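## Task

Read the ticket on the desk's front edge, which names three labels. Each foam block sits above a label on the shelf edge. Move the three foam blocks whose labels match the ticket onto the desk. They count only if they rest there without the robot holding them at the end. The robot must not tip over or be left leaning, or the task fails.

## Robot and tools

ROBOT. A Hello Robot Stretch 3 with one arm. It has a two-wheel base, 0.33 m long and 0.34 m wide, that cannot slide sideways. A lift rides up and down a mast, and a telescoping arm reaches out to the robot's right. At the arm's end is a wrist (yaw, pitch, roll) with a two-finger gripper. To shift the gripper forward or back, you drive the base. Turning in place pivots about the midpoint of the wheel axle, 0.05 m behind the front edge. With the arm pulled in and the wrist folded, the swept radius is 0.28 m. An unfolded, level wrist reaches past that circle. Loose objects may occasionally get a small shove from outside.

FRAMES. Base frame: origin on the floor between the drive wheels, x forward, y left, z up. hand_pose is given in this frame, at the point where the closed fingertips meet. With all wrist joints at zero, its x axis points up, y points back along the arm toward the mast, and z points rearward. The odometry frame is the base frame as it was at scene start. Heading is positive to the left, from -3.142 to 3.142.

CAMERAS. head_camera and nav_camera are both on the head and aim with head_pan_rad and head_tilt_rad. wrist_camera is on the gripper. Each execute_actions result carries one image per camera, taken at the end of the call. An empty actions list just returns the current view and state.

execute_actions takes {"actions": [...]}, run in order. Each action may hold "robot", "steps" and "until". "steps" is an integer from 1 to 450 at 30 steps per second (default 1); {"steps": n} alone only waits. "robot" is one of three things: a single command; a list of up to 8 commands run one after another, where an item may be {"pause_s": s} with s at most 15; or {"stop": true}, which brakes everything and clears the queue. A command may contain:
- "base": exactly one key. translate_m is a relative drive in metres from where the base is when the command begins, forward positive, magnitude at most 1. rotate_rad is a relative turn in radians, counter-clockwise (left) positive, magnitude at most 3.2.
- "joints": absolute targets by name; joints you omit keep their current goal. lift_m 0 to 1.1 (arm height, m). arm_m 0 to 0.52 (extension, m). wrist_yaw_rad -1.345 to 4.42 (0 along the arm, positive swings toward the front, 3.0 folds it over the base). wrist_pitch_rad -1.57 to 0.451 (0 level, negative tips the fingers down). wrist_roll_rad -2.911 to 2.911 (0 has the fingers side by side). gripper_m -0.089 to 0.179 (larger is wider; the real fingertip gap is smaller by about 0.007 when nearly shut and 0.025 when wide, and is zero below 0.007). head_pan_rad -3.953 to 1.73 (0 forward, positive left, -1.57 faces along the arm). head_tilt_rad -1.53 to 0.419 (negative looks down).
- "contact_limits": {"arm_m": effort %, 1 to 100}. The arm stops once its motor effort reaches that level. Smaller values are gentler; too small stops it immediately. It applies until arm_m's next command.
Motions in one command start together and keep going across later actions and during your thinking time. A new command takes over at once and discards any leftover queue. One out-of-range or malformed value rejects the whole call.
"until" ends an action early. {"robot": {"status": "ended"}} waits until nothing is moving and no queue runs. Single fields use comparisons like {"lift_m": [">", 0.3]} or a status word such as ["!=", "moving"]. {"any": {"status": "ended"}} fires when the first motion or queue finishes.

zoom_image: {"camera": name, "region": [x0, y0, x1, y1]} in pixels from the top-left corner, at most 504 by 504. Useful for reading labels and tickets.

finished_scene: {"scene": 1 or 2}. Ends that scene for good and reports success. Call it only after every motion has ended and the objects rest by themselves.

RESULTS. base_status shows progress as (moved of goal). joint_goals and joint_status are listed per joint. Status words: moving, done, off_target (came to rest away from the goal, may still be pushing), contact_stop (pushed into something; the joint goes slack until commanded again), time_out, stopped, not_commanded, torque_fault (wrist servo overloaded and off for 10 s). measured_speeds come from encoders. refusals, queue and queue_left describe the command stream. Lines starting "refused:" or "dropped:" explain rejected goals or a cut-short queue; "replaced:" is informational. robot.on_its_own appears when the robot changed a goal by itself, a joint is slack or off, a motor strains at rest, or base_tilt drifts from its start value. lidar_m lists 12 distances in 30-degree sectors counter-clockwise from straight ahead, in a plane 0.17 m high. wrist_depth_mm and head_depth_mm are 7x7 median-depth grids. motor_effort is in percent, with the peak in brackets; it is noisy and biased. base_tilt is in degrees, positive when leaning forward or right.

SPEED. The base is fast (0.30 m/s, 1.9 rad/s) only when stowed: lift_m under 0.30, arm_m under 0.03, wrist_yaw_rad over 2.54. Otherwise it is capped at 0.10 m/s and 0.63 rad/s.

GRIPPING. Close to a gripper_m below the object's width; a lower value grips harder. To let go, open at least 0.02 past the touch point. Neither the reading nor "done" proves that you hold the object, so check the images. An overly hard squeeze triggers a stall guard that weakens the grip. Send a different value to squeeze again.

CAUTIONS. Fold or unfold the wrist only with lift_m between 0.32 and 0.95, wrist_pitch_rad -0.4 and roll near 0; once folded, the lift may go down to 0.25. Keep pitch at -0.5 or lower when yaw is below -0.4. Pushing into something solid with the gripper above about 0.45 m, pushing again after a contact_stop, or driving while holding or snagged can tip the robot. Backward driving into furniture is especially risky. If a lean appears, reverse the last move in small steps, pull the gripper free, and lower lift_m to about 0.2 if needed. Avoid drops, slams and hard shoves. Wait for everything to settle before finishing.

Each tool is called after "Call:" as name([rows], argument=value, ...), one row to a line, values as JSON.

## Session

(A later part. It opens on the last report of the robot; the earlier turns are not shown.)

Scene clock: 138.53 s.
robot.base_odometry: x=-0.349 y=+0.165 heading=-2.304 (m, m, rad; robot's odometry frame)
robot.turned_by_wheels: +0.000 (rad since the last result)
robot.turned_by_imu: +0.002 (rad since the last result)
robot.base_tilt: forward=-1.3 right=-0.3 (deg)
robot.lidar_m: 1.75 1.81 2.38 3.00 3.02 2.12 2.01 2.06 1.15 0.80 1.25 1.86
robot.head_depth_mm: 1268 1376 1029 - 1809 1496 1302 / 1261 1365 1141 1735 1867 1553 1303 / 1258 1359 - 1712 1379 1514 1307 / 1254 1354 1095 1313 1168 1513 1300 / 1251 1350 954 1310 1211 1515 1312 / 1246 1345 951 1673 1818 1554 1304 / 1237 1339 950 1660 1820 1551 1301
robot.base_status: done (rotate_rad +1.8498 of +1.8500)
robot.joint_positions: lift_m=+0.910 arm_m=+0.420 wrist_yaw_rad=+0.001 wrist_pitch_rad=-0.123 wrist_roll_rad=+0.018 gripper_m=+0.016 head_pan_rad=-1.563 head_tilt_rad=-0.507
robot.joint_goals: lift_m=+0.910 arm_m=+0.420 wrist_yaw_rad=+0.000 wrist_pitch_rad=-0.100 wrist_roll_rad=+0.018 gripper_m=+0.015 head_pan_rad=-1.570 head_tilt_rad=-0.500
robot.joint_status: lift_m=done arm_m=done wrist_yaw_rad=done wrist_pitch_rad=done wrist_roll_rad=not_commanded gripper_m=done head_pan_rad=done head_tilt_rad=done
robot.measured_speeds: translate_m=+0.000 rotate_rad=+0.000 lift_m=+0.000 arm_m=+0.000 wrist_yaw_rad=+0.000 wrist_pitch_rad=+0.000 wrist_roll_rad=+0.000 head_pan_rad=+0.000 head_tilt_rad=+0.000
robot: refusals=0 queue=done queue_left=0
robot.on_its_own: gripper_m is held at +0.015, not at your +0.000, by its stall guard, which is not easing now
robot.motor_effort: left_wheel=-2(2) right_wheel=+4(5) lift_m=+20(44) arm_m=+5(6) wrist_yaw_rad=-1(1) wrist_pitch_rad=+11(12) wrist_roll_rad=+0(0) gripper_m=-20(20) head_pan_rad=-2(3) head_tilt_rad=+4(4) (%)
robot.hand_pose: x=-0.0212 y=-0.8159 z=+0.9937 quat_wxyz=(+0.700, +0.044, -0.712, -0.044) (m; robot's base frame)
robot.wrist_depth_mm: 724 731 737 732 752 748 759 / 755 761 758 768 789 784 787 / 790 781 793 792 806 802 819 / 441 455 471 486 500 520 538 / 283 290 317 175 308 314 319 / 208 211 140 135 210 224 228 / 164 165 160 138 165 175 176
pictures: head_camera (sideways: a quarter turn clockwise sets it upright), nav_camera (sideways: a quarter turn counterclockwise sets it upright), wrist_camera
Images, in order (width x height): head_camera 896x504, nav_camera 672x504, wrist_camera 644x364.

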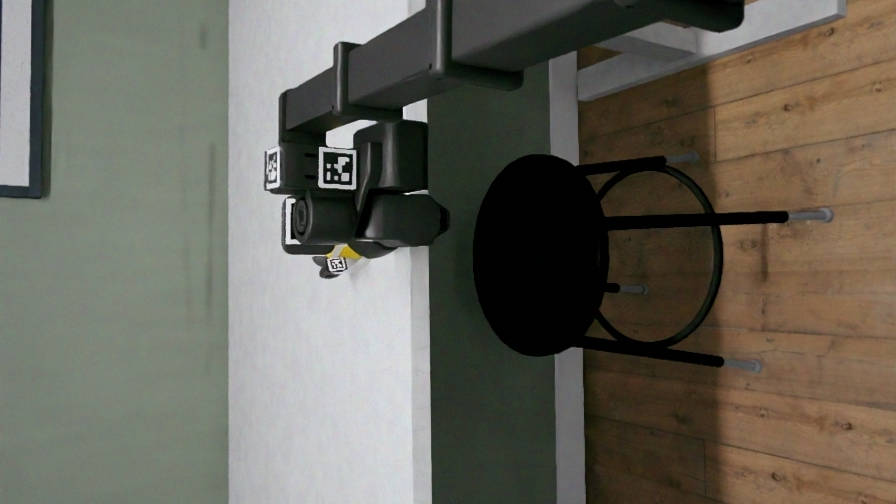

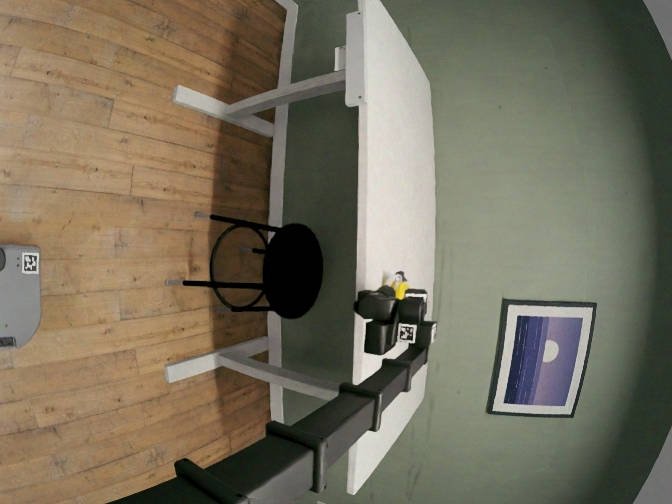

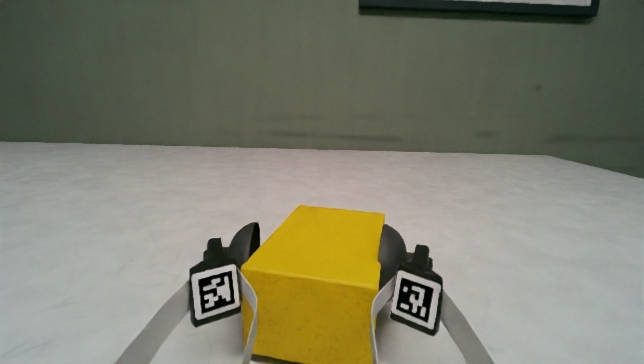

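Call:
execute_actions([
  {"robot":[{"joints":{"lift_m":0.9}},{"joints":{"gripper_m":0.11}},{"joints":{"arm_m":0}}],"steps":450,"until":{"robot":{"arm_m":["<",0.22]}}},
  {"robot":[{"base":{"rotate_rad":2.02},"joints":{"arm_m":0,"lift_m":0.29,"wrist_yaw_rad":2.6,"gripper_m":0.06}},{"base":{"translate_m":1}}],"steps":450,"until":{"robot":{"queue_left":["=",0],"translate_m":[">",0.76]}}},
  {"robot":{"base":{"translate_m":1}},"steps":450,"until":{"robot":{"translate_m":[">",0.76]}}},
  {"robot":[{"base":{"translate_m":1}},{"base":{"rotate_rad":1.12},"joints":{"lift_m":0.62,"wrist_yaw_rad":0,"head_tilt_rad":-0.7,"gripper_m":0.15,"arm_m":0.1}}],"steps":450,"until":{"robot":{"status":"ended"}}},
])

Scene clock: 170.30 s.
robot.base_odometry: x=+2.082 y=-0.543 heading=+0.836 (m, m, rad; robot's odometry frame)
robot.turned_by_wheels: +3.140 (rad since the last result)
robot.turned_by_imu: +3.143 (rad since the last result)
robot.base_tilt: forward=-1.2 right=-0.4 (deg)
robot.lidar_m: 1.04 1.07 1.40 3.34 3.48 2.88 2.26 1.36 1.02 0.69 0.89 0.90
robot.head_depth_mm: 843 951 1092 1285 1506 1376 1219 / 823 687 836 1239 1499 1404 - / 808 687 1017 1032 1288 1327 - / 805 684 1033 1035 1421 1318 1161 / 800 683 1026 1060 1384 1312 1195 / 796 681 1022 1022 1395 1305 1193 / 793 679 1015 1026 1384 1295 1186
robot.base_status: done (rotate_rad +1.1198 of +1.1200)
robot.joint_positions: lift_m=+0.620 arm_m=+0.100 wrist_yaw_rad=+0.002 wrist_pitch_rad=-0.116 wrist_roll_rad=+0.018 gripper_m=+0.150 head_pan_rad=-1.563 head_tilt_rad=-0.692
robot.joint_goals: lift_m=+0.620 arm_m=+0.100 wrist_yaw_rad=+0.000 wrist_pitch_rad=-0.100 wrist_roll_rad=+0.018 gripper_m=+0.150 head_pan_rad=-1.570 head_tilt_rad=-0.700
robot.joint_status: lift_m=done arm_m=done wrist_yaw_rad=done wrist_pitch_rad=done wrist_roll_rad=not_commanded gripper_m=done head_pan_rad=done head_tilt_rad=done
robot.measured_speeds: translate_m=+0.000 rotate_rad=+0.000 lift_m=+0.000 arm_m=+0.000 wrist_yaw_rad=+0.000 wrist_pitch_rad=+0.000 wrist_roll_rad=+0.000 head_pan_rad=+0.000 head_tilt_rad=+0.000
robot: refusals=0 queue=done queue_left=0
robot.motor_effort: left_wheel=-2(9) right_wheel=+5(11) lift_m=+43(44) arm_m=+4(5) wrist_yaw_rad=-2(2) wrist_pitch_rad=+8(11) wrist_roll_rad=+0(0) gripper_m=+0(81) head_pan_rad=-3(2) head_tilt_rad=-5(21) (%)
robot.hand_pose: x=-0.0209 y=-0.4964 z=+0.7047 quat_wxyz=(+0.700, +0.042, -0.712, -0.041) (m; robot's base frame)
robot.wrist_depth_mm: 530 533 535 534 431 576 582 / 547 562 557 562 429 596 612 / 573 581 581 583 420 626 637 / 595 594 600 607 418 653 653 / 474 475 466 473 444 686 690 / 371 - 380 382 393 - 730 / 673 686 688 679 534 772 759
pictures: head_camera (sideways: a quarter turn clockwise sets it upright), nav_camera (sideways: a quarter turn counterclockwise sets it upright), wrist_camera
Images, in order (width x height): head_camera 896x504, nav_camera 672x504, wrist_camera 644x364.

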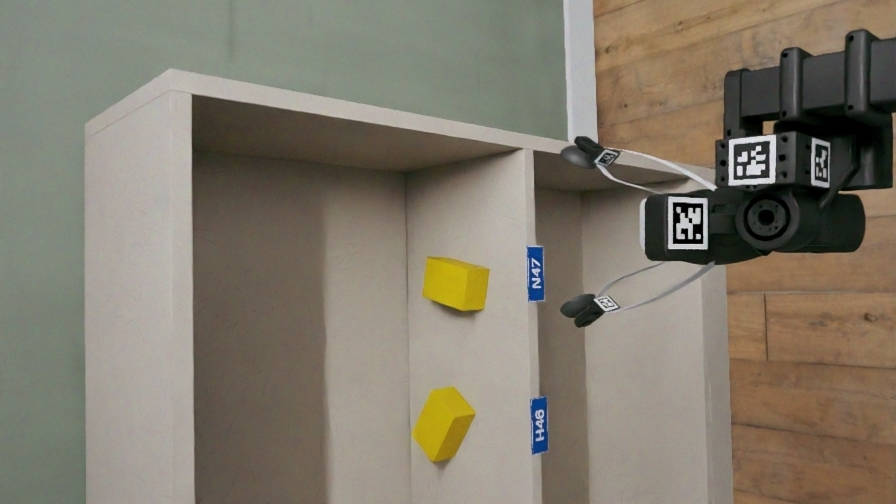

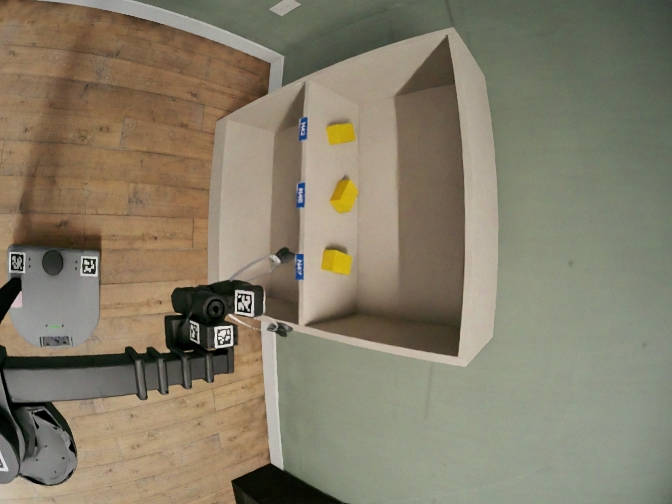

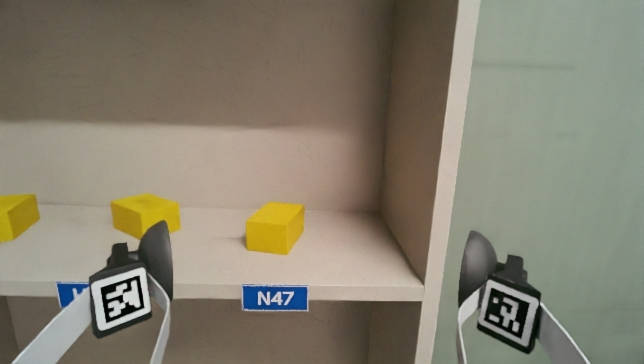

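Call:
execute_actions([
  {"robot":{"base":{"translate_m":0.075},"joints":{"arm_m":0.37,"lift_m":0.555}},"steps":450,"until":{"robot":{"status":"ended"}}},
])

Scene clock: 176.97 s.
robot.base_odometry: x=+2.132 y=-0.488 heading=+0.836 (m, m, rad; robot's odometry frame)
robot.turned_by_wheels: +0.000 (rad since the last result)
robot.turned_by_imu: +0.001 (rad since the last result)
robot.base_tilt: forward=-1.3 right=-0.3 (deg)
robot.lidar_m: 0.97 0.99 1.30 3.10 3.49 2.96 2.34 1.42 0.71 0.80 0.84 1.02
robot.head_depth_mm: 824 660 798 1270 1495 1374 1196 / 806 688 993 1007 1129 1406 - / 803 686 1032 1100 - 1316 1198 / 802 684 1028 1063 1406 1315 1194 / 798 683 1022 1039 1394 1314 1193 / 793 683 1014 1025 1392 1296 1196 / 790 680 1012 1056 1388 1285 1189
robot.base_status: done (translate_m +0.0750 of +0.0750)
robot.joint_positions: lift_m=+0.555 arm_m=+0.370 wrist_yaw_rad=+0.001 wrist_pitch_rad=-0.116 wrist_roll_rad=+0.018 gripper_m=+0.150 head_pan_rad=-1.563 head_tilt_rad=-0.692
robot.joint_goals: lift_m=+0.555 arm_m=+0.370 wrist_yaw_rad=+0.000 wrist_pitch_rad=-0.100 wrist_roll_rad=+0.018 gripper_m=+0.150 head_pan_rad=-1.570 head_tilt_rad=-0.700
robot.joint_status: lift_m=done arm_m=done wrist_yaw_rad=done wrist_pitch_rad=done wrist_roll_rad=not_commanded gripper_m=done head_pan_rad=done head_tilt_rad=done
robot.measured_speeds: translate_m=+0.000 rotate_rad=+0.000 lift_m=+0.000 arm_m=+0.000 wrist_yaw_rad=+0.000 wrist_pitch_rad=+0.000 wrist_roll_rad=+0.000 head_pan_rad=+0.000 head_tilt_rad=+0.000
robot: refusals=0 queue=done queue_left=0
robot.motor_effort: left_wheel=-2(3) right_wheel=+5(8) lift_m=+19(43) arm_m=+5(6) wrist_yaw_rad=-1(1) wrist_pitch_rad=+8(8) wrist_roll_rad=+0(0) gripper_m=+0(0) head_pan_rad=-3(3) head_tilt_rad=-4(4) (%)
robot.hand_pose: x=-0.0212 y=-0.7663 z=+0.6407 quat_wxyz=(+0.700, +0.041, -0.712, -0.041) (m; robot's base frame)
robot.wrist_depth_mm: 284 287 289 290 292 293 218 / 295 298 301 302 303 299 216 / 308 310 310 313 315 311 215 / 322 323 326 327 327 316 214 / 221 331 334 335 338 294 214 / 202 - 244 169 252 - 212 / 187 182 184 150 196 188 195
pictures: head_camera (sideways: a quarter turn clockwise sets it upright), nav_camera (sideways: a quarter turn counterclockwise sets it upright), wrist_camera
Images, in order (width x height): head_camera 896x504, nav_camera 672x504, wrist_camera 644x364.

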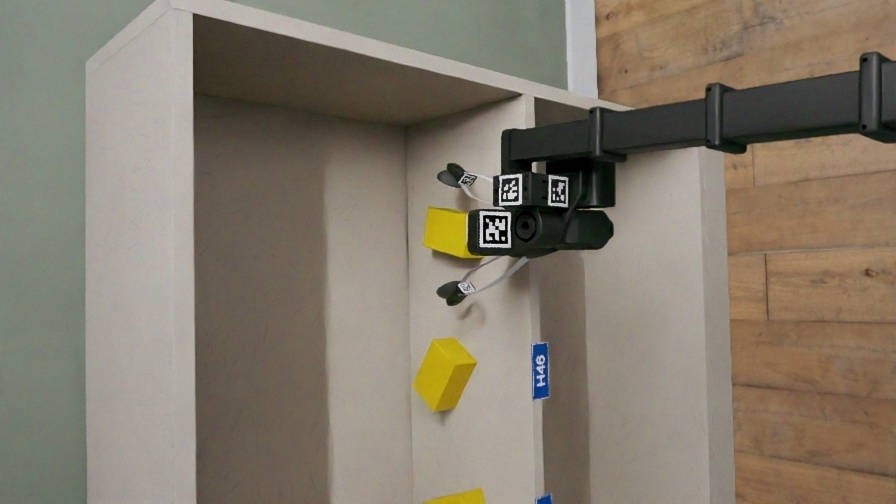

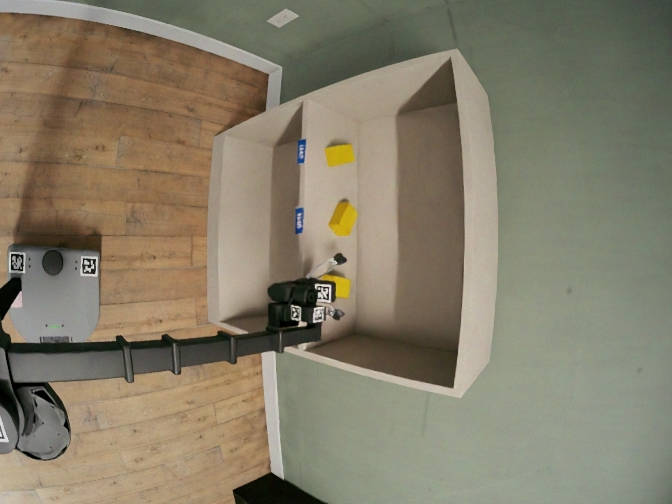

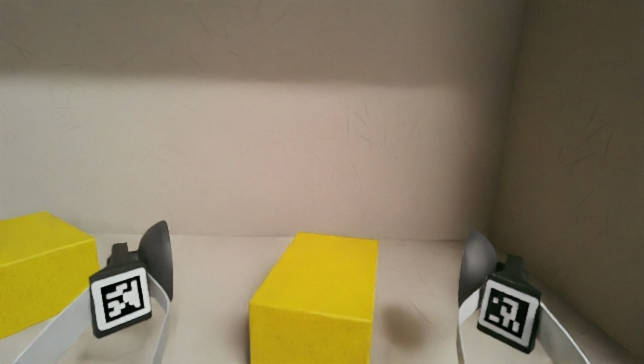

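Call:
execute_actions([
  {"robot":[{"joints":{"lift_m":0.53,"arm_m":0.378}},{"joints":{"gripper_m":0.012}},{"joints":{"lift_m":0.55}},{"joints":{"arm_m":0}}],"steps":450,"until":{"robot":{"arm_m":["<",0.16]}}},
])

Call:
execute_actions([
  {"robot":[{"base":{"rotate_rad":1.92},"joints":{"arm_m":0,"lift_m":0.29,"wrist_yaw_rad":2.6}},{"base":{"translate_m":1}}],"steps":450,"until":{"robot":{"queue_left":["=",0],"translate_m":[">",0.73]}}},
  {"robot":{"base":{"translate_m":1}},"steps":450,"until":{"robot":{"translate_m":[">",0.73]}}},
  {"robot":[{"base":{"translate_m":0.99}},{"base":{"rotate_rad":1.2},"joints":{"lift_m":0.93,"wrist_yaw_rad":0,"head_tilt_rad":-0.5,"arm_m":0.13}}],"steps":450,"until":{"robot":{"status":"ended"}}},
])

Scene clock: 187.10 s.
robot.base_odometry: x=+2.132 y=-0.488 heading=+0.836 (m, m, rad; robot's odometry frame)
robot.turned_by_wheels: +0.000 (rad since the last result)
robot.turned_by_imu: +0.002 (rad since the last result)
robot.base_tilt: forward=-1.3 right=-0.4 (deg)
robot.lidar_m: 0.97 0.99 1.30 3.10 3.50 2.96 2.34 1.41 0.71 0.80 0.84 1.03
robot.head_depth_mm: 822 658 796 1267 1506 1372 1198 / 807 690 995 1004 1142 1374 - / 804 686 1031 1063 1383 1328 1151 / 797 684 1026 1063 949 1318 1171 / 796 683 1022 1035 1397 1308 1197 / 794 682 1018 1022 1385 1292 1191 / 790 681 1012 1061 1374 1286 1193
robot.base_status: done (translate_m +0.0750 of +0.0750)
robot.joint_positions: lift_m=+0.550 arm_m=+0.158 wrist_yaw_rad=+0.001 wrist_pitch_rad=-0.119 wrist_roll_rad=+0.018 gripper_m=+0.016 head_pan_rad=-1.563 head_tilt_rad=-0.692
robot.joint_goals: lift_m=+0.550 arm_m=+0.000 wrist_yaw_rad=+0.000 wrist_pitch_rad=-0.100 wrist_roll_rad=+0.018 gripper_m=+0.015 head_pan_rad=-1.570 head_tilt_rad=-0.700
robot.joint_status: lift_m=done arm_m=moving wrist_yaw_rad=done wrist_pitch_rad=done wrist_roll_rad=not_commanded gripper_m=done head_pan_rad=done head_tilt_rad=done
robot.measured_speeds: translate_m=+0.000 rotate_rad=+0.000 lift_m=+0.000 arm_m=-0.140 wrist_yaw_rad=+0.000 wrist_pitch_rad=+0.000 wrist_roll_rad=+0.000 head_pan_rad=+0.000 head_tilt_rad=+0.000
robot: refusals=0 queue=running queue_left=0
robot.motor_effort: left_wheel=-2(2) right_wheel=+4(5) lift_m=+44(46) arm_m=-6(6) wrist_yaw_rad=-1(0) wrist_pitch_rad=+9(10) wrist_roll_rad=+0(0) gripper_m=-20(94) head_pan_rad=-2(2) head_tilt_rad=-5(4) (%)
robot.hand_pose: x=-0.0212 y=-0.5549 z=+0.6338 quat_wxyz=(+0.700, +0.042, -0.712, -0.043) (m; robot's base frame)
robot.wrist_depth_mm: 472 479 479 484 488 340 266 / 491 500 504 501 500 337 542 / 506 511 523 526 523 335 567 / 436 413 467 530 509 337 591 / 312 316 344 172 334 313 615 / 589 583 137 132 292 329 637 / 616 607 618 137 612 341 696
pictures: head_camera (sideways: a quarter turn clockwise sets it upright), nav_camera (sideways: a quarter turn counterclockwise sets it upright), wrist_camera
Images, in order (width x height): head_camera 896x504, nav_camera 672x504, wrist_camera 644x364.

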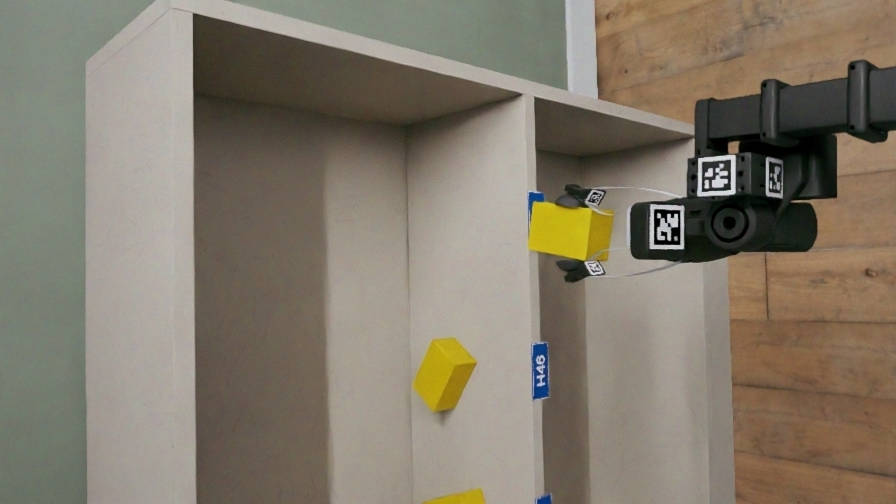

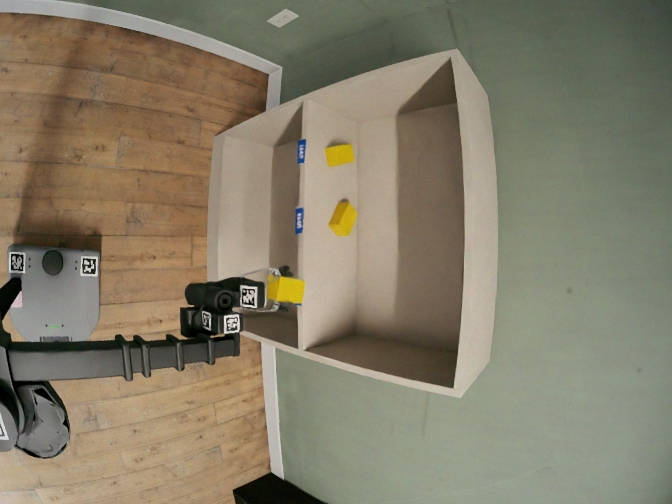

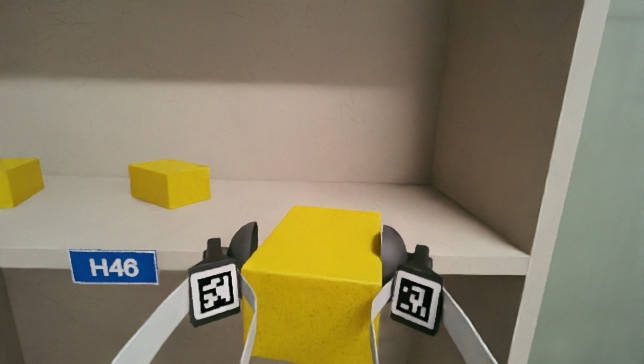

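Scene clock: 207.50 s.
robot.base_odometry: x=-0.150 y=+0.439 heading=-2.327 (m, m, rad; robot's odometry frame)
robot.turned_by_wheels: +3.120 (rad since the last result)
robot.turned_by_imu: +3.121 (rad since the last result)
robot.base_tilt: forward=-1.2 right=-0.4 (deg)
robot.lidar_m: 2.09 2.12 2.77 3.06 2.59 1.76 1.66 1.69 1.55 1.03 0.81 1.46
robot.head_depth_mm: 1271 1391 1524 751 - - 1311 / 1254 1378 961 751 - - 1310 / 1249 1344 960 753 - 1483 1277 / 1240 1342 958 766 1806 1518 1303 / 1231 1334 954 1655 1800 1514 1307 / 1218 1315 949 1279 1296 1553 1272 / 1216 1308 950 1252 1120 1507 1297
robot.base_status: done (rotate_rad +1.1998 of +1.2000)
robot.joint_positions: lift_m=+0.929 arm_m=+0.130 wrist_yaw_rad=+0.002 wrist_pitch_rad=-0.120 wrist_roll_rad=+0.018 gripper_m=+0.016 head_pan_rad=-1.563 head_tilt_rad=-0.507
robot.joint_goals: lift_m=+0.930 arm_m=+0.130 wrist_yaw_rad=+0.000 wrist_pitch_rad=-0.100 wrist_roll_rad=+0.018 gripper_m=+0.015 head_pan_rad=-1.570 head_tilt_rad=-0.500
robot.joint_status: lift_m=done arm_m=done wrist_yaw_rad=done wrist_pitch_rad=done wrist_roll_rad=not_commanded gripper_m=done head_pan_rad=done head_tilt_rad=done
robot.measured_speeds: translate_m=+0.000 rotate_rad=+0.000 lift_m=+0.000 arm_m=+0.000 wrist_yaw_rad=+0.000 wrist_pitch_rad=+0.000 wrist_roll_rad=+0.000 head_pan_rad=+0.000 head_tilt_rad=+0.000
robot: refusals=0 queue=done queue_left=0
robot.motor_effort: left_wheel=-2(8) right_wheel=+5(13) lift_m=+44(45) arm_m=+4(5) wrist_yaw_rad=-1(3) wrist_pitch_rad=+10(10) wrist_roll_rad=+0(0) gripper_m=-20(20) head_pan_rad=-2(3) head_tilt_rad=+4(23) (%)
robot.hand_pose: x=-0.0209 y=-0.5261 z=+1.0135 quat_wxyz=(+0.700, +0.043, -0.712, -0.042) (m; robot's base frame)
robot.wrist_depth_mm: 968 955 970 953 - - - / 969 - - - - - - / - - - - - - - / 412 533 563 573 592 - - / 336 339 370 173 363 396 - / - - 137 132 - - - / - 720 730 137 - - -
pictures: head_camera (sideways: a quarter turn clockwise sets it upright), nav_camera (sideways: a quarter turn counterclockwise sets it upright), wrist_camera
Images, in order (width x height): head_camera 896x504, nav_camera 672x504, wrist_camera 644x364.

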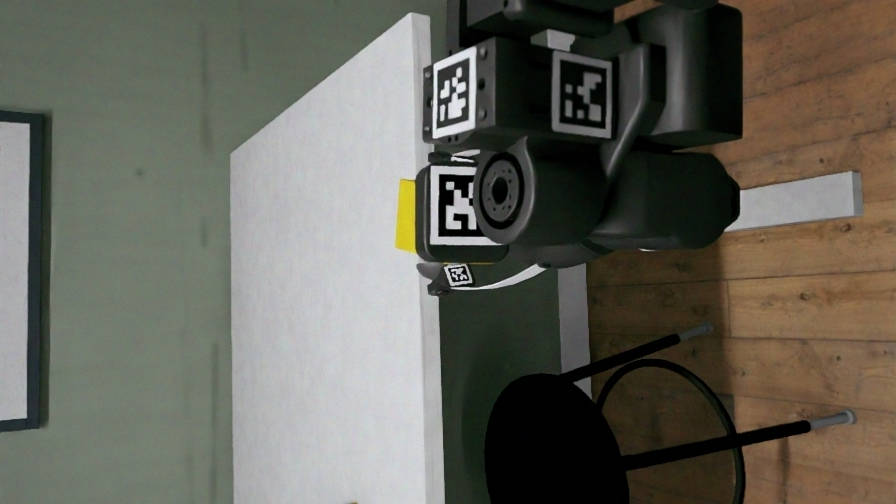

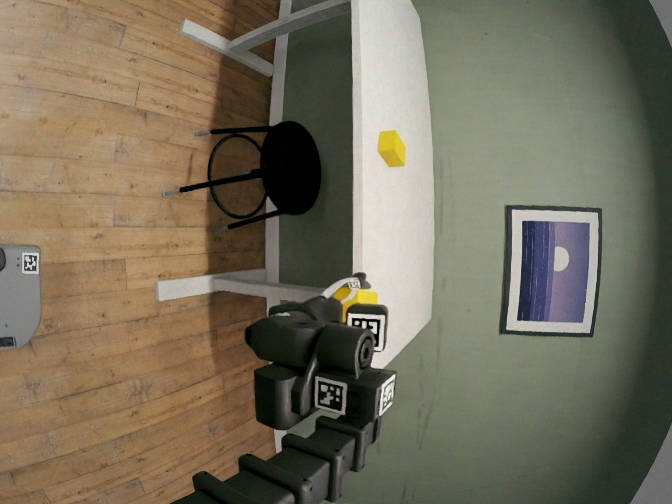

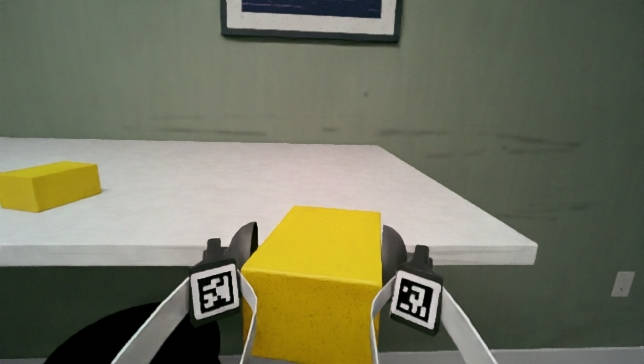

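Call:
execute_actions([
  {"robot":[{"base":{"translate_m":0.12},"joints":{"arm_m":0.4}},{"joints":{"lift_m":0.899}},{"joints":{"gripper_m":0.11}}],"steps":450,"until":{"robot":{"status":"ended"}}},
  {"robot":{"joints":{"arm_m":0}},"steps":450,"until":{"robot":{"arm_m":["<",0.2]}}},
  {"robot":[{"base":{"rotate_rad":2.17},"joints":{"arm_m":0,"lift_m":0.29,"wrist_yaw_rad":2.6,"gripper_m":0.06}},{"base":{"translate_m":1}}],"steps":450,"until":{"robot":{"queue_left":["=",0],"translate_m":[">",0.85]}}},
  {"robot":{"base":{"translate_m":1}},"steps":450,"until":{"robot":{"translate_m":[">",0.85]}}},
  {"robot":[{"base":{"translate_m":1}},{"base":{"rotate_rad":1.03},"joints":{"lift_m":0.55,"wrist_yaw_rad":0,"head_tilt_rad":-0.7,"gripper_m":0.15,"arm_m":0.1}}],"steps":450,"until":{"robot":{"status":"ended"}}},
])

Scene clock: 241.00 s.
robot.base_odometry: x=+2.442 y=-0.074 heading=+0.872 (m, m, rad; robot's odometry frame)
robot.turned_by_wheels: +3.200 (rad since the last result)
robot.turned_by_imu: +3.204 (rad since the last result)
robot.base_tilt: forward=-1.2 right=-0.4 (deg)
robot.lidar_m: 0.47 0.48 0.64 1.61 3.52 3.48 2.85 1.01 0.98 0.67 0.69 0.49
robot.head_depth_mm: 810 909 1040 1033 1416 1321 1196 / 809 906 1039 1066 1413 1316 - / 807 904 1038 1026 1414 1316 - / 802 687 1018 1033 1386 1319 1196 / 832 918 1073 1254 1494 1367 1199 / 827 932 1064 1246 1486 1370 1190 / 825 931 1065 1247 1452 1354 1189
robot.base_status: done (rotate_rad +1.0298 of +1.0300)
robot.joint_positions: lift_m=+0.550 arm_m=+0.100 wrist_yaw_rad=+0.002 wrist_pitch_rad=-0.116 wrist_roll_rad=+0.018 gripper_m=+0.150 head_pan_rad=-1.563 head_tilt_rad=-0.692
robot.joint_goals: lift_m=+0.550 arm_m=+0.100 wrist_yaw_rad=+0.000 wrist_pitch_rad=-0.100 wrist_roll_rad=+0.018 gripper_m=+0.150 head_pan_rad=-1.570 head_tilt_rad=-0.700
robot.joint_status: lift_m=done arm_m=done wrist_yaw_rad=done wrist_pitch_rad=done wrist_roll_rad=not_commanded gripper_m=done head_pan_rad=done head_tilt_rad=done
robot.measured_speeds: translate_m=+0.000 rotate_rad=+0.000 lift_m=+0.000 arm_m=+0.000 wrist_yaw_rad=+0.000 wrist_pitch_rad=+0.000 wrist_roll_rad=+0.000 head_pan_rad=+0.000 head_tilt_rad=+0.000
robot: refusals=0 queue=done queue_left=0
robot.motor_effort: left_wheel=-2(8) right_wheel=+4(11) lift_m=+43(44) arm_m=+4(5) wrist_yaw_rad=-1(3) wrist_pitch_rad=+8(10) wrist_roll_rad=+0(0) gripper_m=+0(84) head_pan_rad=-3(3) head_tilt_rad=-5(22) (%)
robot.hand_pose: x=-0.0209 y=-0.4964 z=+0.6347 quat_wxyz=(+0.700, +0.042, -0.712, -0.041) (m; robot's base frame)
robot.wrist_depth_mm: 575 579 578 546 546 550 544 / 583 586 593 563 574 573 566 / 593 614 616 585 588 593 591 / 595 652 646 538 451 490 611 / 609 675 668 397 360 381 357 / 587 - 698 661 663 - 669 / 568 746 724 704 706 713 703
pictures: head_camera (sideways: a quarter turn clockwise sets it upright), nav_camera (sideways: a quarter turn counterclockwise sets it upright), wrist_camera
Images, in order (width x height): head_camera 896x504, nav_camera 672x504, wrist_camera 644x364.

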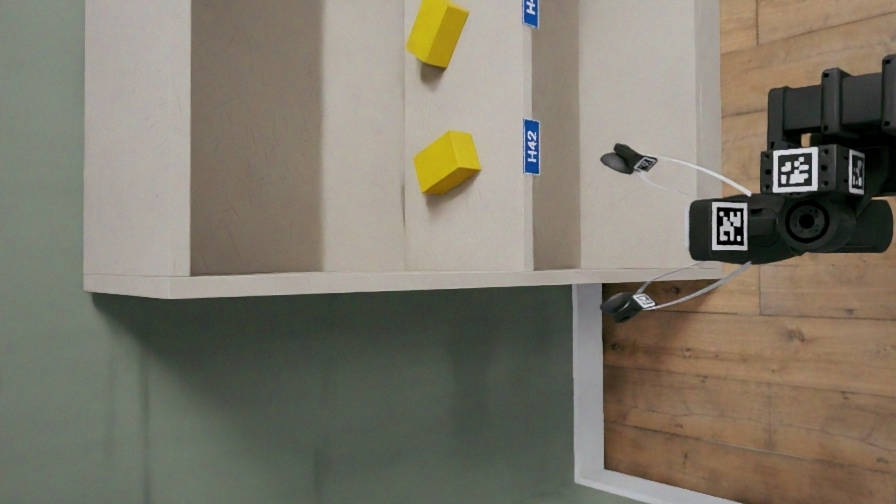

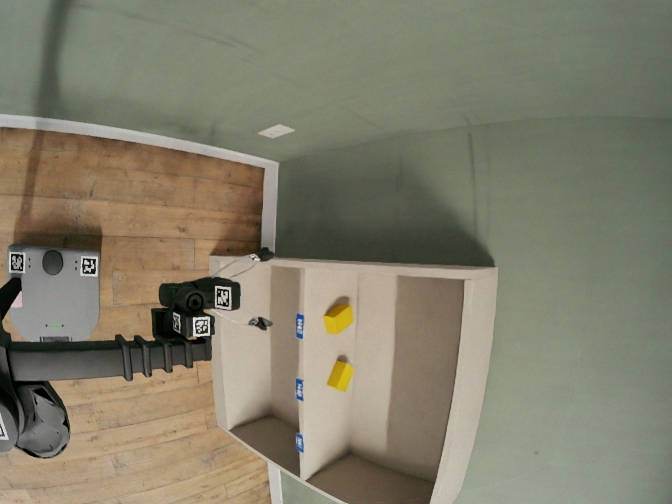

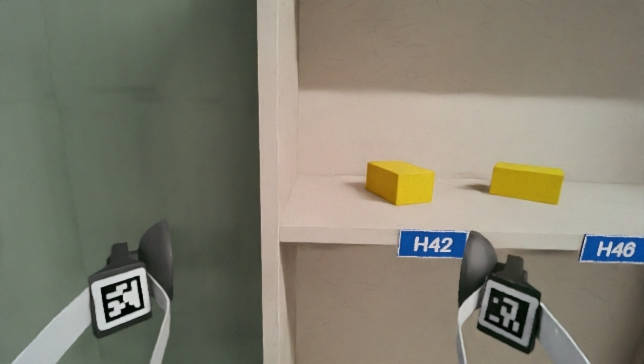

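Call:
execute_actions([
  {"robot":[{"base":{"translate_m":-0.166},"joints":{"arm_m":0.2,"wrist_yaw_rad":0.25,"lift_m":0.54}},{"joints":{"arm_m":0.4}},{"joints":{"lift_m":0.53}}],"steps":450,"until":{"robot":{"status":"ended"}}},
])

Scene clock: 250.97 s.
robot.base_odometry: x=+2.335 y=-0.201 heading=+0.872 (m, m, rad; robot's odometry frame)
robot.turned_by_wheels: +0.000 (rad since the last result)
robot.turned_by_imu: +0.002 (rad since the last result)
robot.base_tilt: forward=-1.3 right=-0.4 (deg)
robot.lidar_m: 0.63 0.65 0.87 2.19 3.48 3.27 2.67 1.44 0.90 0.78 0.70 0.66
robot.head_depth_mm: 815 911 1049 1064 1420 1318 1194 / 811 914 1045 1037 1425 1319 - / 811 912 1046 1061 1414 1319 1197 / 808 911 1043 1064 1411 1316 1194 / 809 910 1042 1060 1384 1318 1193 / 806 758 922 973 1381 1336 1190 / 828 695 1052 1253 1481 1363 1193
robot.base_status: done (translate_m -0.1660 of -0.1660)
robot.joint_positions: lift_m=+0.530 arm_m=+0.400 wrist_yaw_rad=+0.249 wrist_pitch_rad=-0.116 wrist_roll_rad=+0.018 gripper_m=+0.150 head_pan_rad=-1.563 head_tilt_rad=-0.692
robot.joint_goals: lift_m=+0.530 arm_m=+0.400 wrist_yaw_rad=+0.250 wrist_pitch_rad=-0.100 wrist_roll_rad=+0.018 gripper_m=+0.150 head_pan_rad=-1.570 head_tilt_rad=-0.700
robot.joint_status: lift_m=done arm_m=done wrist_yaw_rad=done wrist_pitch_rad=done wrist_roll_rad=not_commanded gripper_m=done head_pan_rad=done head_tilt_rad=done
robot.measured_speeds: translate_m=+0.000 rotate_rad=+0.000 lift_m=+0.000 arm_m=+0.000 wrist_yaw_rad=+0.000 wrist_pitch_rad=+0.000 wrist_roll_rad=+0.000 head_pan_rad=+0.000 head_tilt_rad=+0.000
robot: refusals=0 queue=done queue_left=0
robot.motor_effort: left_wheel=-2(7) right_wheel=+4(5) lift_m=+19(43) arm_m=+5(4) wrist_yaw_rad=+1(3) wrist_pitch_rad=+8(8) wrist_roll_rad=+0(0) gripper_m=+0(0) head_pan_rad=-4(3) head_tilt_rad=-4(4) (%)
robot.hand_pose: x=+0.0405 y=-0.7886 z=+0.6157 quat_wxyz=(+0.700, +0.129, -0.701, +0.046) (m; robot's base frame)
robot.wrist_depth_mm: 183 232 302 287 269 252 238 / 186 236 314 297 278 262 244 / 188 239 324 310 290 270 254 / 191 244 340 319 299 278 262 / 194 237 277 174 269 283 268 / 192 - 201 145 187 - 191 / - 149 157 150 155 155 165
pictures: head_camera (sideways: a quarter turn clockwise sets it upright), nav_camera (sideways: a quarter turn counterclockwise sets it upright), wrist_camera
Images, in order (width x height): head_camera 896x504, nav_camera 672x504, wrist_camera 644x364.

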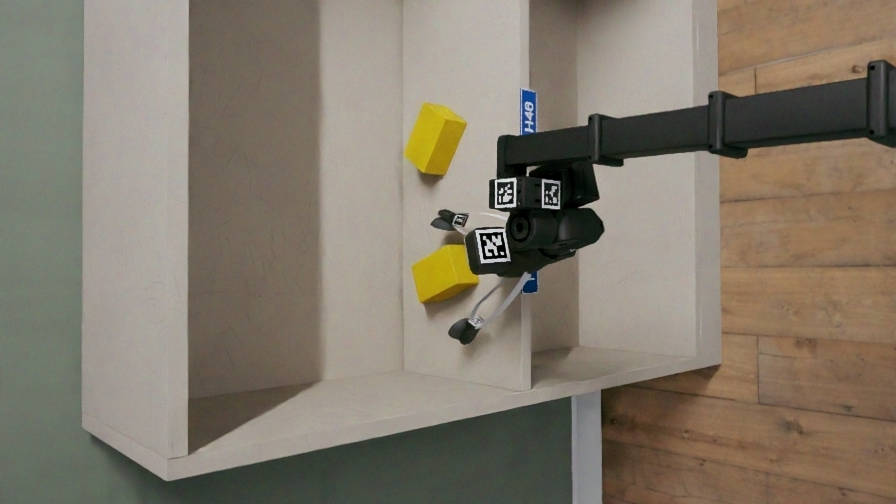

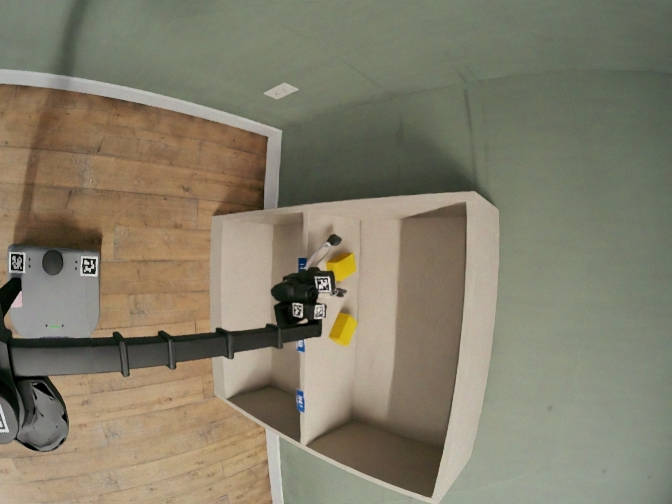

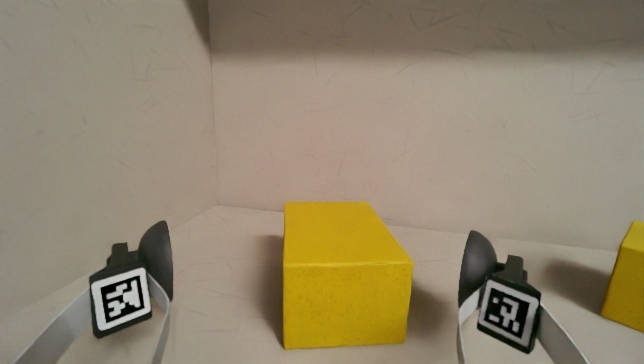

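Call:
execute_actions([
  {"robot":[{"joints":{"arm_m":0.408,"wrist_yaw_rad":0.22}},{"joints":{"gripper_m":0.012}},{"joints":{"lift_m":0.55}},{"joints":{"arm_m":0}}],"steps":450,"until":{"robot":{"arm_m":["<",0.16]}}},
  {"robot":[{"base":{"rotate_rad":2.0},"joints":{"arm_m":0,"lift_m":0.29,"wrist_yaw_rad":2.6}},{"base":{"translate_m":1}}],"steps":450,"until":{"robot":{"queue_left":["=",0],"translate_m":[">",0.78]}}},
  {"robot":{"base":{"translate_m":1}},"steps":450,"until":{"robot":{"translate_m":[">",0.78]}}},
  {"robot":[{"base":{"translate_m":0.99}},{"base":{"rotate_rad":1.11},"joints":{"lift_m":0.93,"wrist_yaw_rad":0,"head_tilt_rad":-0.5,"arm_m":0.13}}],"steps":450,"until":{"robot":{"status":"ended"}}},
])

Scene clock: 286.53 s.
robot.base_odometry: x=-0.133 y=+0.482 heading=-2.301 (m, m, rad; robot's odometry frame)
robot.turned_by_wheels: +3.110 (rad since the last result)
robot.turned_by_imu: +3.113 (rad since the last result)
robot.base_tilt: forward=-1.1 right=-0.4 (deg)
robot.lidar_m: 2.15 2.21 2.88 3.07 2.45 1.70 1.60 1.63 1.52 1.00 0.81 1.49
robot.head_depth_mm: 1247 1369 1510 1629 - - 1315 / 1238 1351 1434 751 - - 1306 / 1231 1333 962 768 - 1478 1311 / 1221 1328 961 764 1794 1514 1299 / 1216 1313 954 765 1807 1555 1303 / 1206 1301 951 762 1724 1508 1302 / 1204 1294 947 760 1122 1502 1278
robot.base_status: done (rotate_rad +1.1098 of +1.1100)
robot.joint_positions: lift_m=+0.929 arm_m=+0.130 wrist_yaw_rad=+0.002 wrist_pitch_rad=-0.120 wrist_roll_rad=+0.018 gripper_m=+0.013 head_pan_rad=-1.563 head_tilt_rad=-0.507
robot.joint_goals: lift_m=+0.930 arm_m=+0.130 wrist_yaw_rad=+0.000 wrist_pitch_rad=-0.100 wrist_roll_rad=+0.018 gripper_m=+0.012 head_pan_rad=-1.570 head_tilt_rad=-0.500
robot.joint_status: lift_m=done arm_m=done wrist_yaw_rad=done wrist_pitch_rad=done wrist_roll_rad=not_commanded gripper_m=done head_pan_rad=done head_tilt_rad=done
robot.measured_speeds: translate_m=+0.000 rotate_rad=+0.000 lift_m=+0.000 arm_m=+0.000 wrist_yaw_rad=+0.000 wrist_pitch_rad=+0.000 wrist_roll_rad=+0.000 head_pan_rad=+0.000 head_tilt_rad=+0.000
robot: refusals=0 queue=done queue_left=0
robot.motor_effort: left_wheel=-2(9) right_wheel=+4(12) lift_m=+44(46) arm_m=+4(5) wrist_yaw_rad=-1(2) wrist_pitch_rad=+10(9) wrist_roll_rad=+0(0) gripper_m=-20(92) head_pan_rad=-2(3) head_tilt_rad=+4(23) (%)
robot.hand_pose: x=-0.0209 y=-0.5261 z=+1.0137 quat_wxyz=(+0.700, +0.043, -0.712, -0.042) (m; robot's base frame)
robot.wrist_depth_mm: 948 957 944 941 979 993 - / 989 - - - - - - / - - - - - - - / 438 537 455 578 800 - - / 333 340 346 172 376 - - / - - 134 135 319 - - / - 717 - 141 - - -
pictures: head_camera (sideways: a quarter turn clockwise sets it upright), nav_camera (sideways: a quarter turn counterclockwise sets it upright), wrist_camera
Images, in order (width x height): head_camera 896x504, nav_camera 672x504, wrist_camera 644x364.

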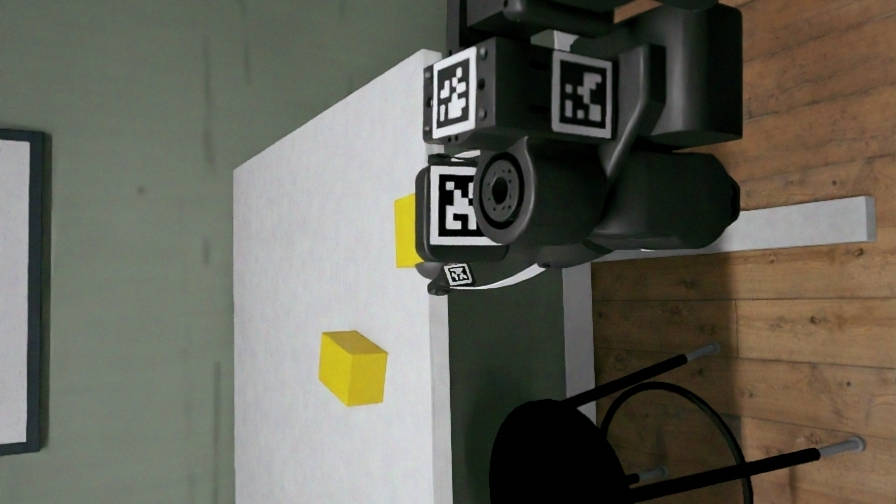

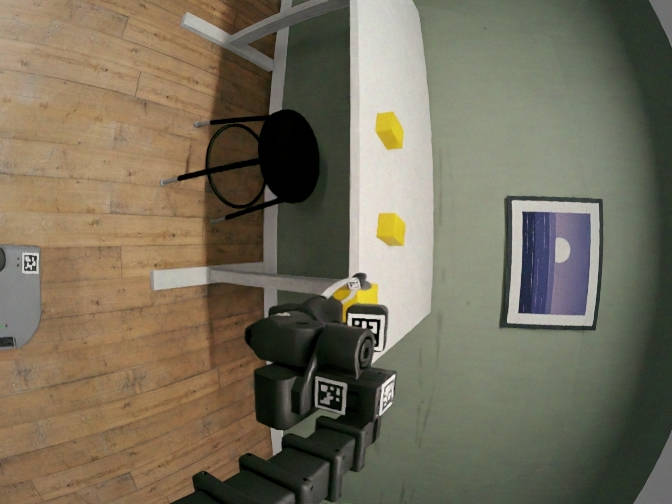

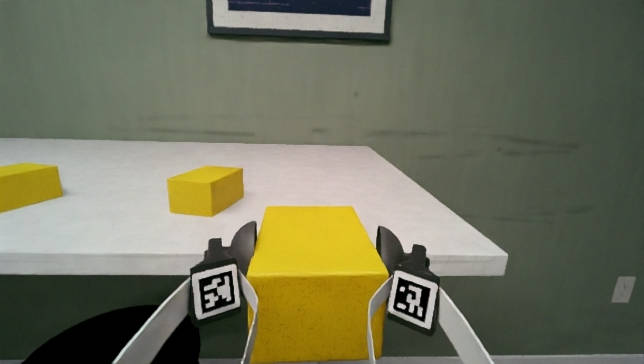

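Call:
execute_actions([
  {"robot":[{"joints":{"arm_m":0.37}},{"joints":{"lift_m":0.899}},{"joints":{"gripper_m":0.11}},{"joints":{"arm_m":0.22}}],"steps":450,"until":{"robot":{"status":"ended"}}},
])

Scene clock: 299.27 s.
robot.base_odometry: x=-0.133 y=+0.482 heading=-2.301 (m, m, rad; robot's odometry frame)
robot.turned_by_wheels: +0.000 (rad since the last result)
robot.turned_by_imu: +0.002 (rad since the last result)
robot.base_tilt: forward=-1.3 right=-0.4 (deg)
robot.lidar_m: 2.15 2.21 2.88 3.07 2.45 1.70 1.60 1.63 1.52 1.00 0.81 1.49
robot.head_depth_mm: 1247 1365 1506 1615 - 1518 1308 / 1235 1351 1442 - - 1566 1310 / 1235 1324 960 - - 1554 1307 / 1222 1323 959 1644 1808 1469 1302 / 1218 1306 955 765 1795 1553 1307 / 1211 1303 950 761 1737 1511 1304 / 1197 1298 949 760 1121 1507 1275
robot.base_status: done (rotate_rad +1.1098 of +1.1100)
robot.joint_positions: lift_m=+0.900 arm_m=+0.220 wrist_yaw_rad=+0.000 wrist_pitch_rad=-0.116 wrist_roll_rad=+0.018 gripper_m=+0.110 head_pan_rad=-1.563 head_tilt_rad=-0.507
robot.joint_goals: lift_m=+0.899 arm_m=+0.220 wrist_yaw_rad=+0.000 wrist_pitch_rad=-0.100 wrist_roll_rad=+0.018 gripper_m=+0.110 head_pan_rad=-1.570 head_tilt_rad=-0.500
robot.joint_status: lift_m=done arm_m=done wrist_yaw_rad=done wrist_pitch_rad=done wrist_roll_rad=not_commanded gripper_m=done head_pan_rad=done head_tilt_rad=done
robot.measured_speeds: translate_m=+0.000 rotate_rad=+0.000 lift_m=+0.000 arm_m=+0.000 wrist_yaw_rad=+0.000 wrist_pitch_rad=+0.000 wrist_roll_rad=+0.000 head_pan_rad=+0.000 head_tilt_rad=+0.000
robot: refusals=0 queue=done queue_left=0
robot.motor_effort: left_wheel=-2(2) right_wheel=+4(5) lift_m=+19(44) arm_m=-5(5) wrist_yaw_rad=-1(1) wrist_pitch_rad=+8(9) wrist_roll_rad=+0(0) gripper_m=+1(83) head_pan_rad=-3(2) head_tilt_rad=+4(4) (%)
robot.hand_pose: x=-0.0214 y=-0.6171 z=+0.9847 quat_wxyz=(+0.700, +0.041, -0.712, -0.041) (m; robot's base frame)
robot.wrist_depth_mm: 869 859 884 885 891 924 937 / 905 906 916 925 939 954 943 / 918 925 936 956 972 977 - / 424 302 365 322 480 - - / 267 273 281 284 293 321 - / 210 209 215 217 220 224 - / - 685 - - - - -
pictures: head_camera (sideways: a quarter turn clockwise sets it upright), nav_camera (sideways: a quarter turn counterclockwise sets it upright), wrist_camera
Images, in order (width x height): head_camera 896x504, nav_camera 672x504, wrist_camera 644x364.

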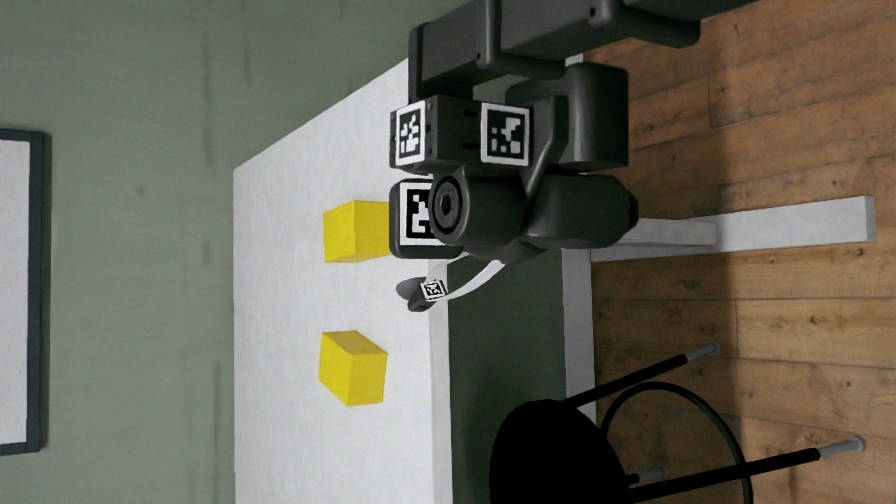

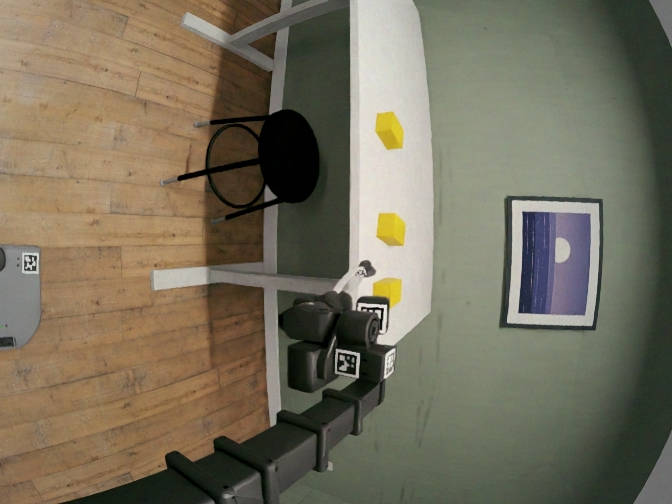

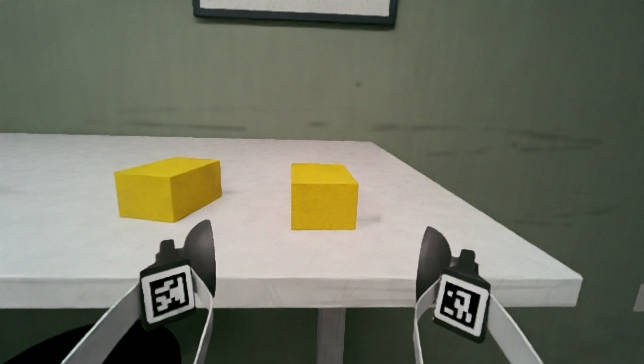

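Call:
finished_scene(scene=1)

The scene is finished: the task was done.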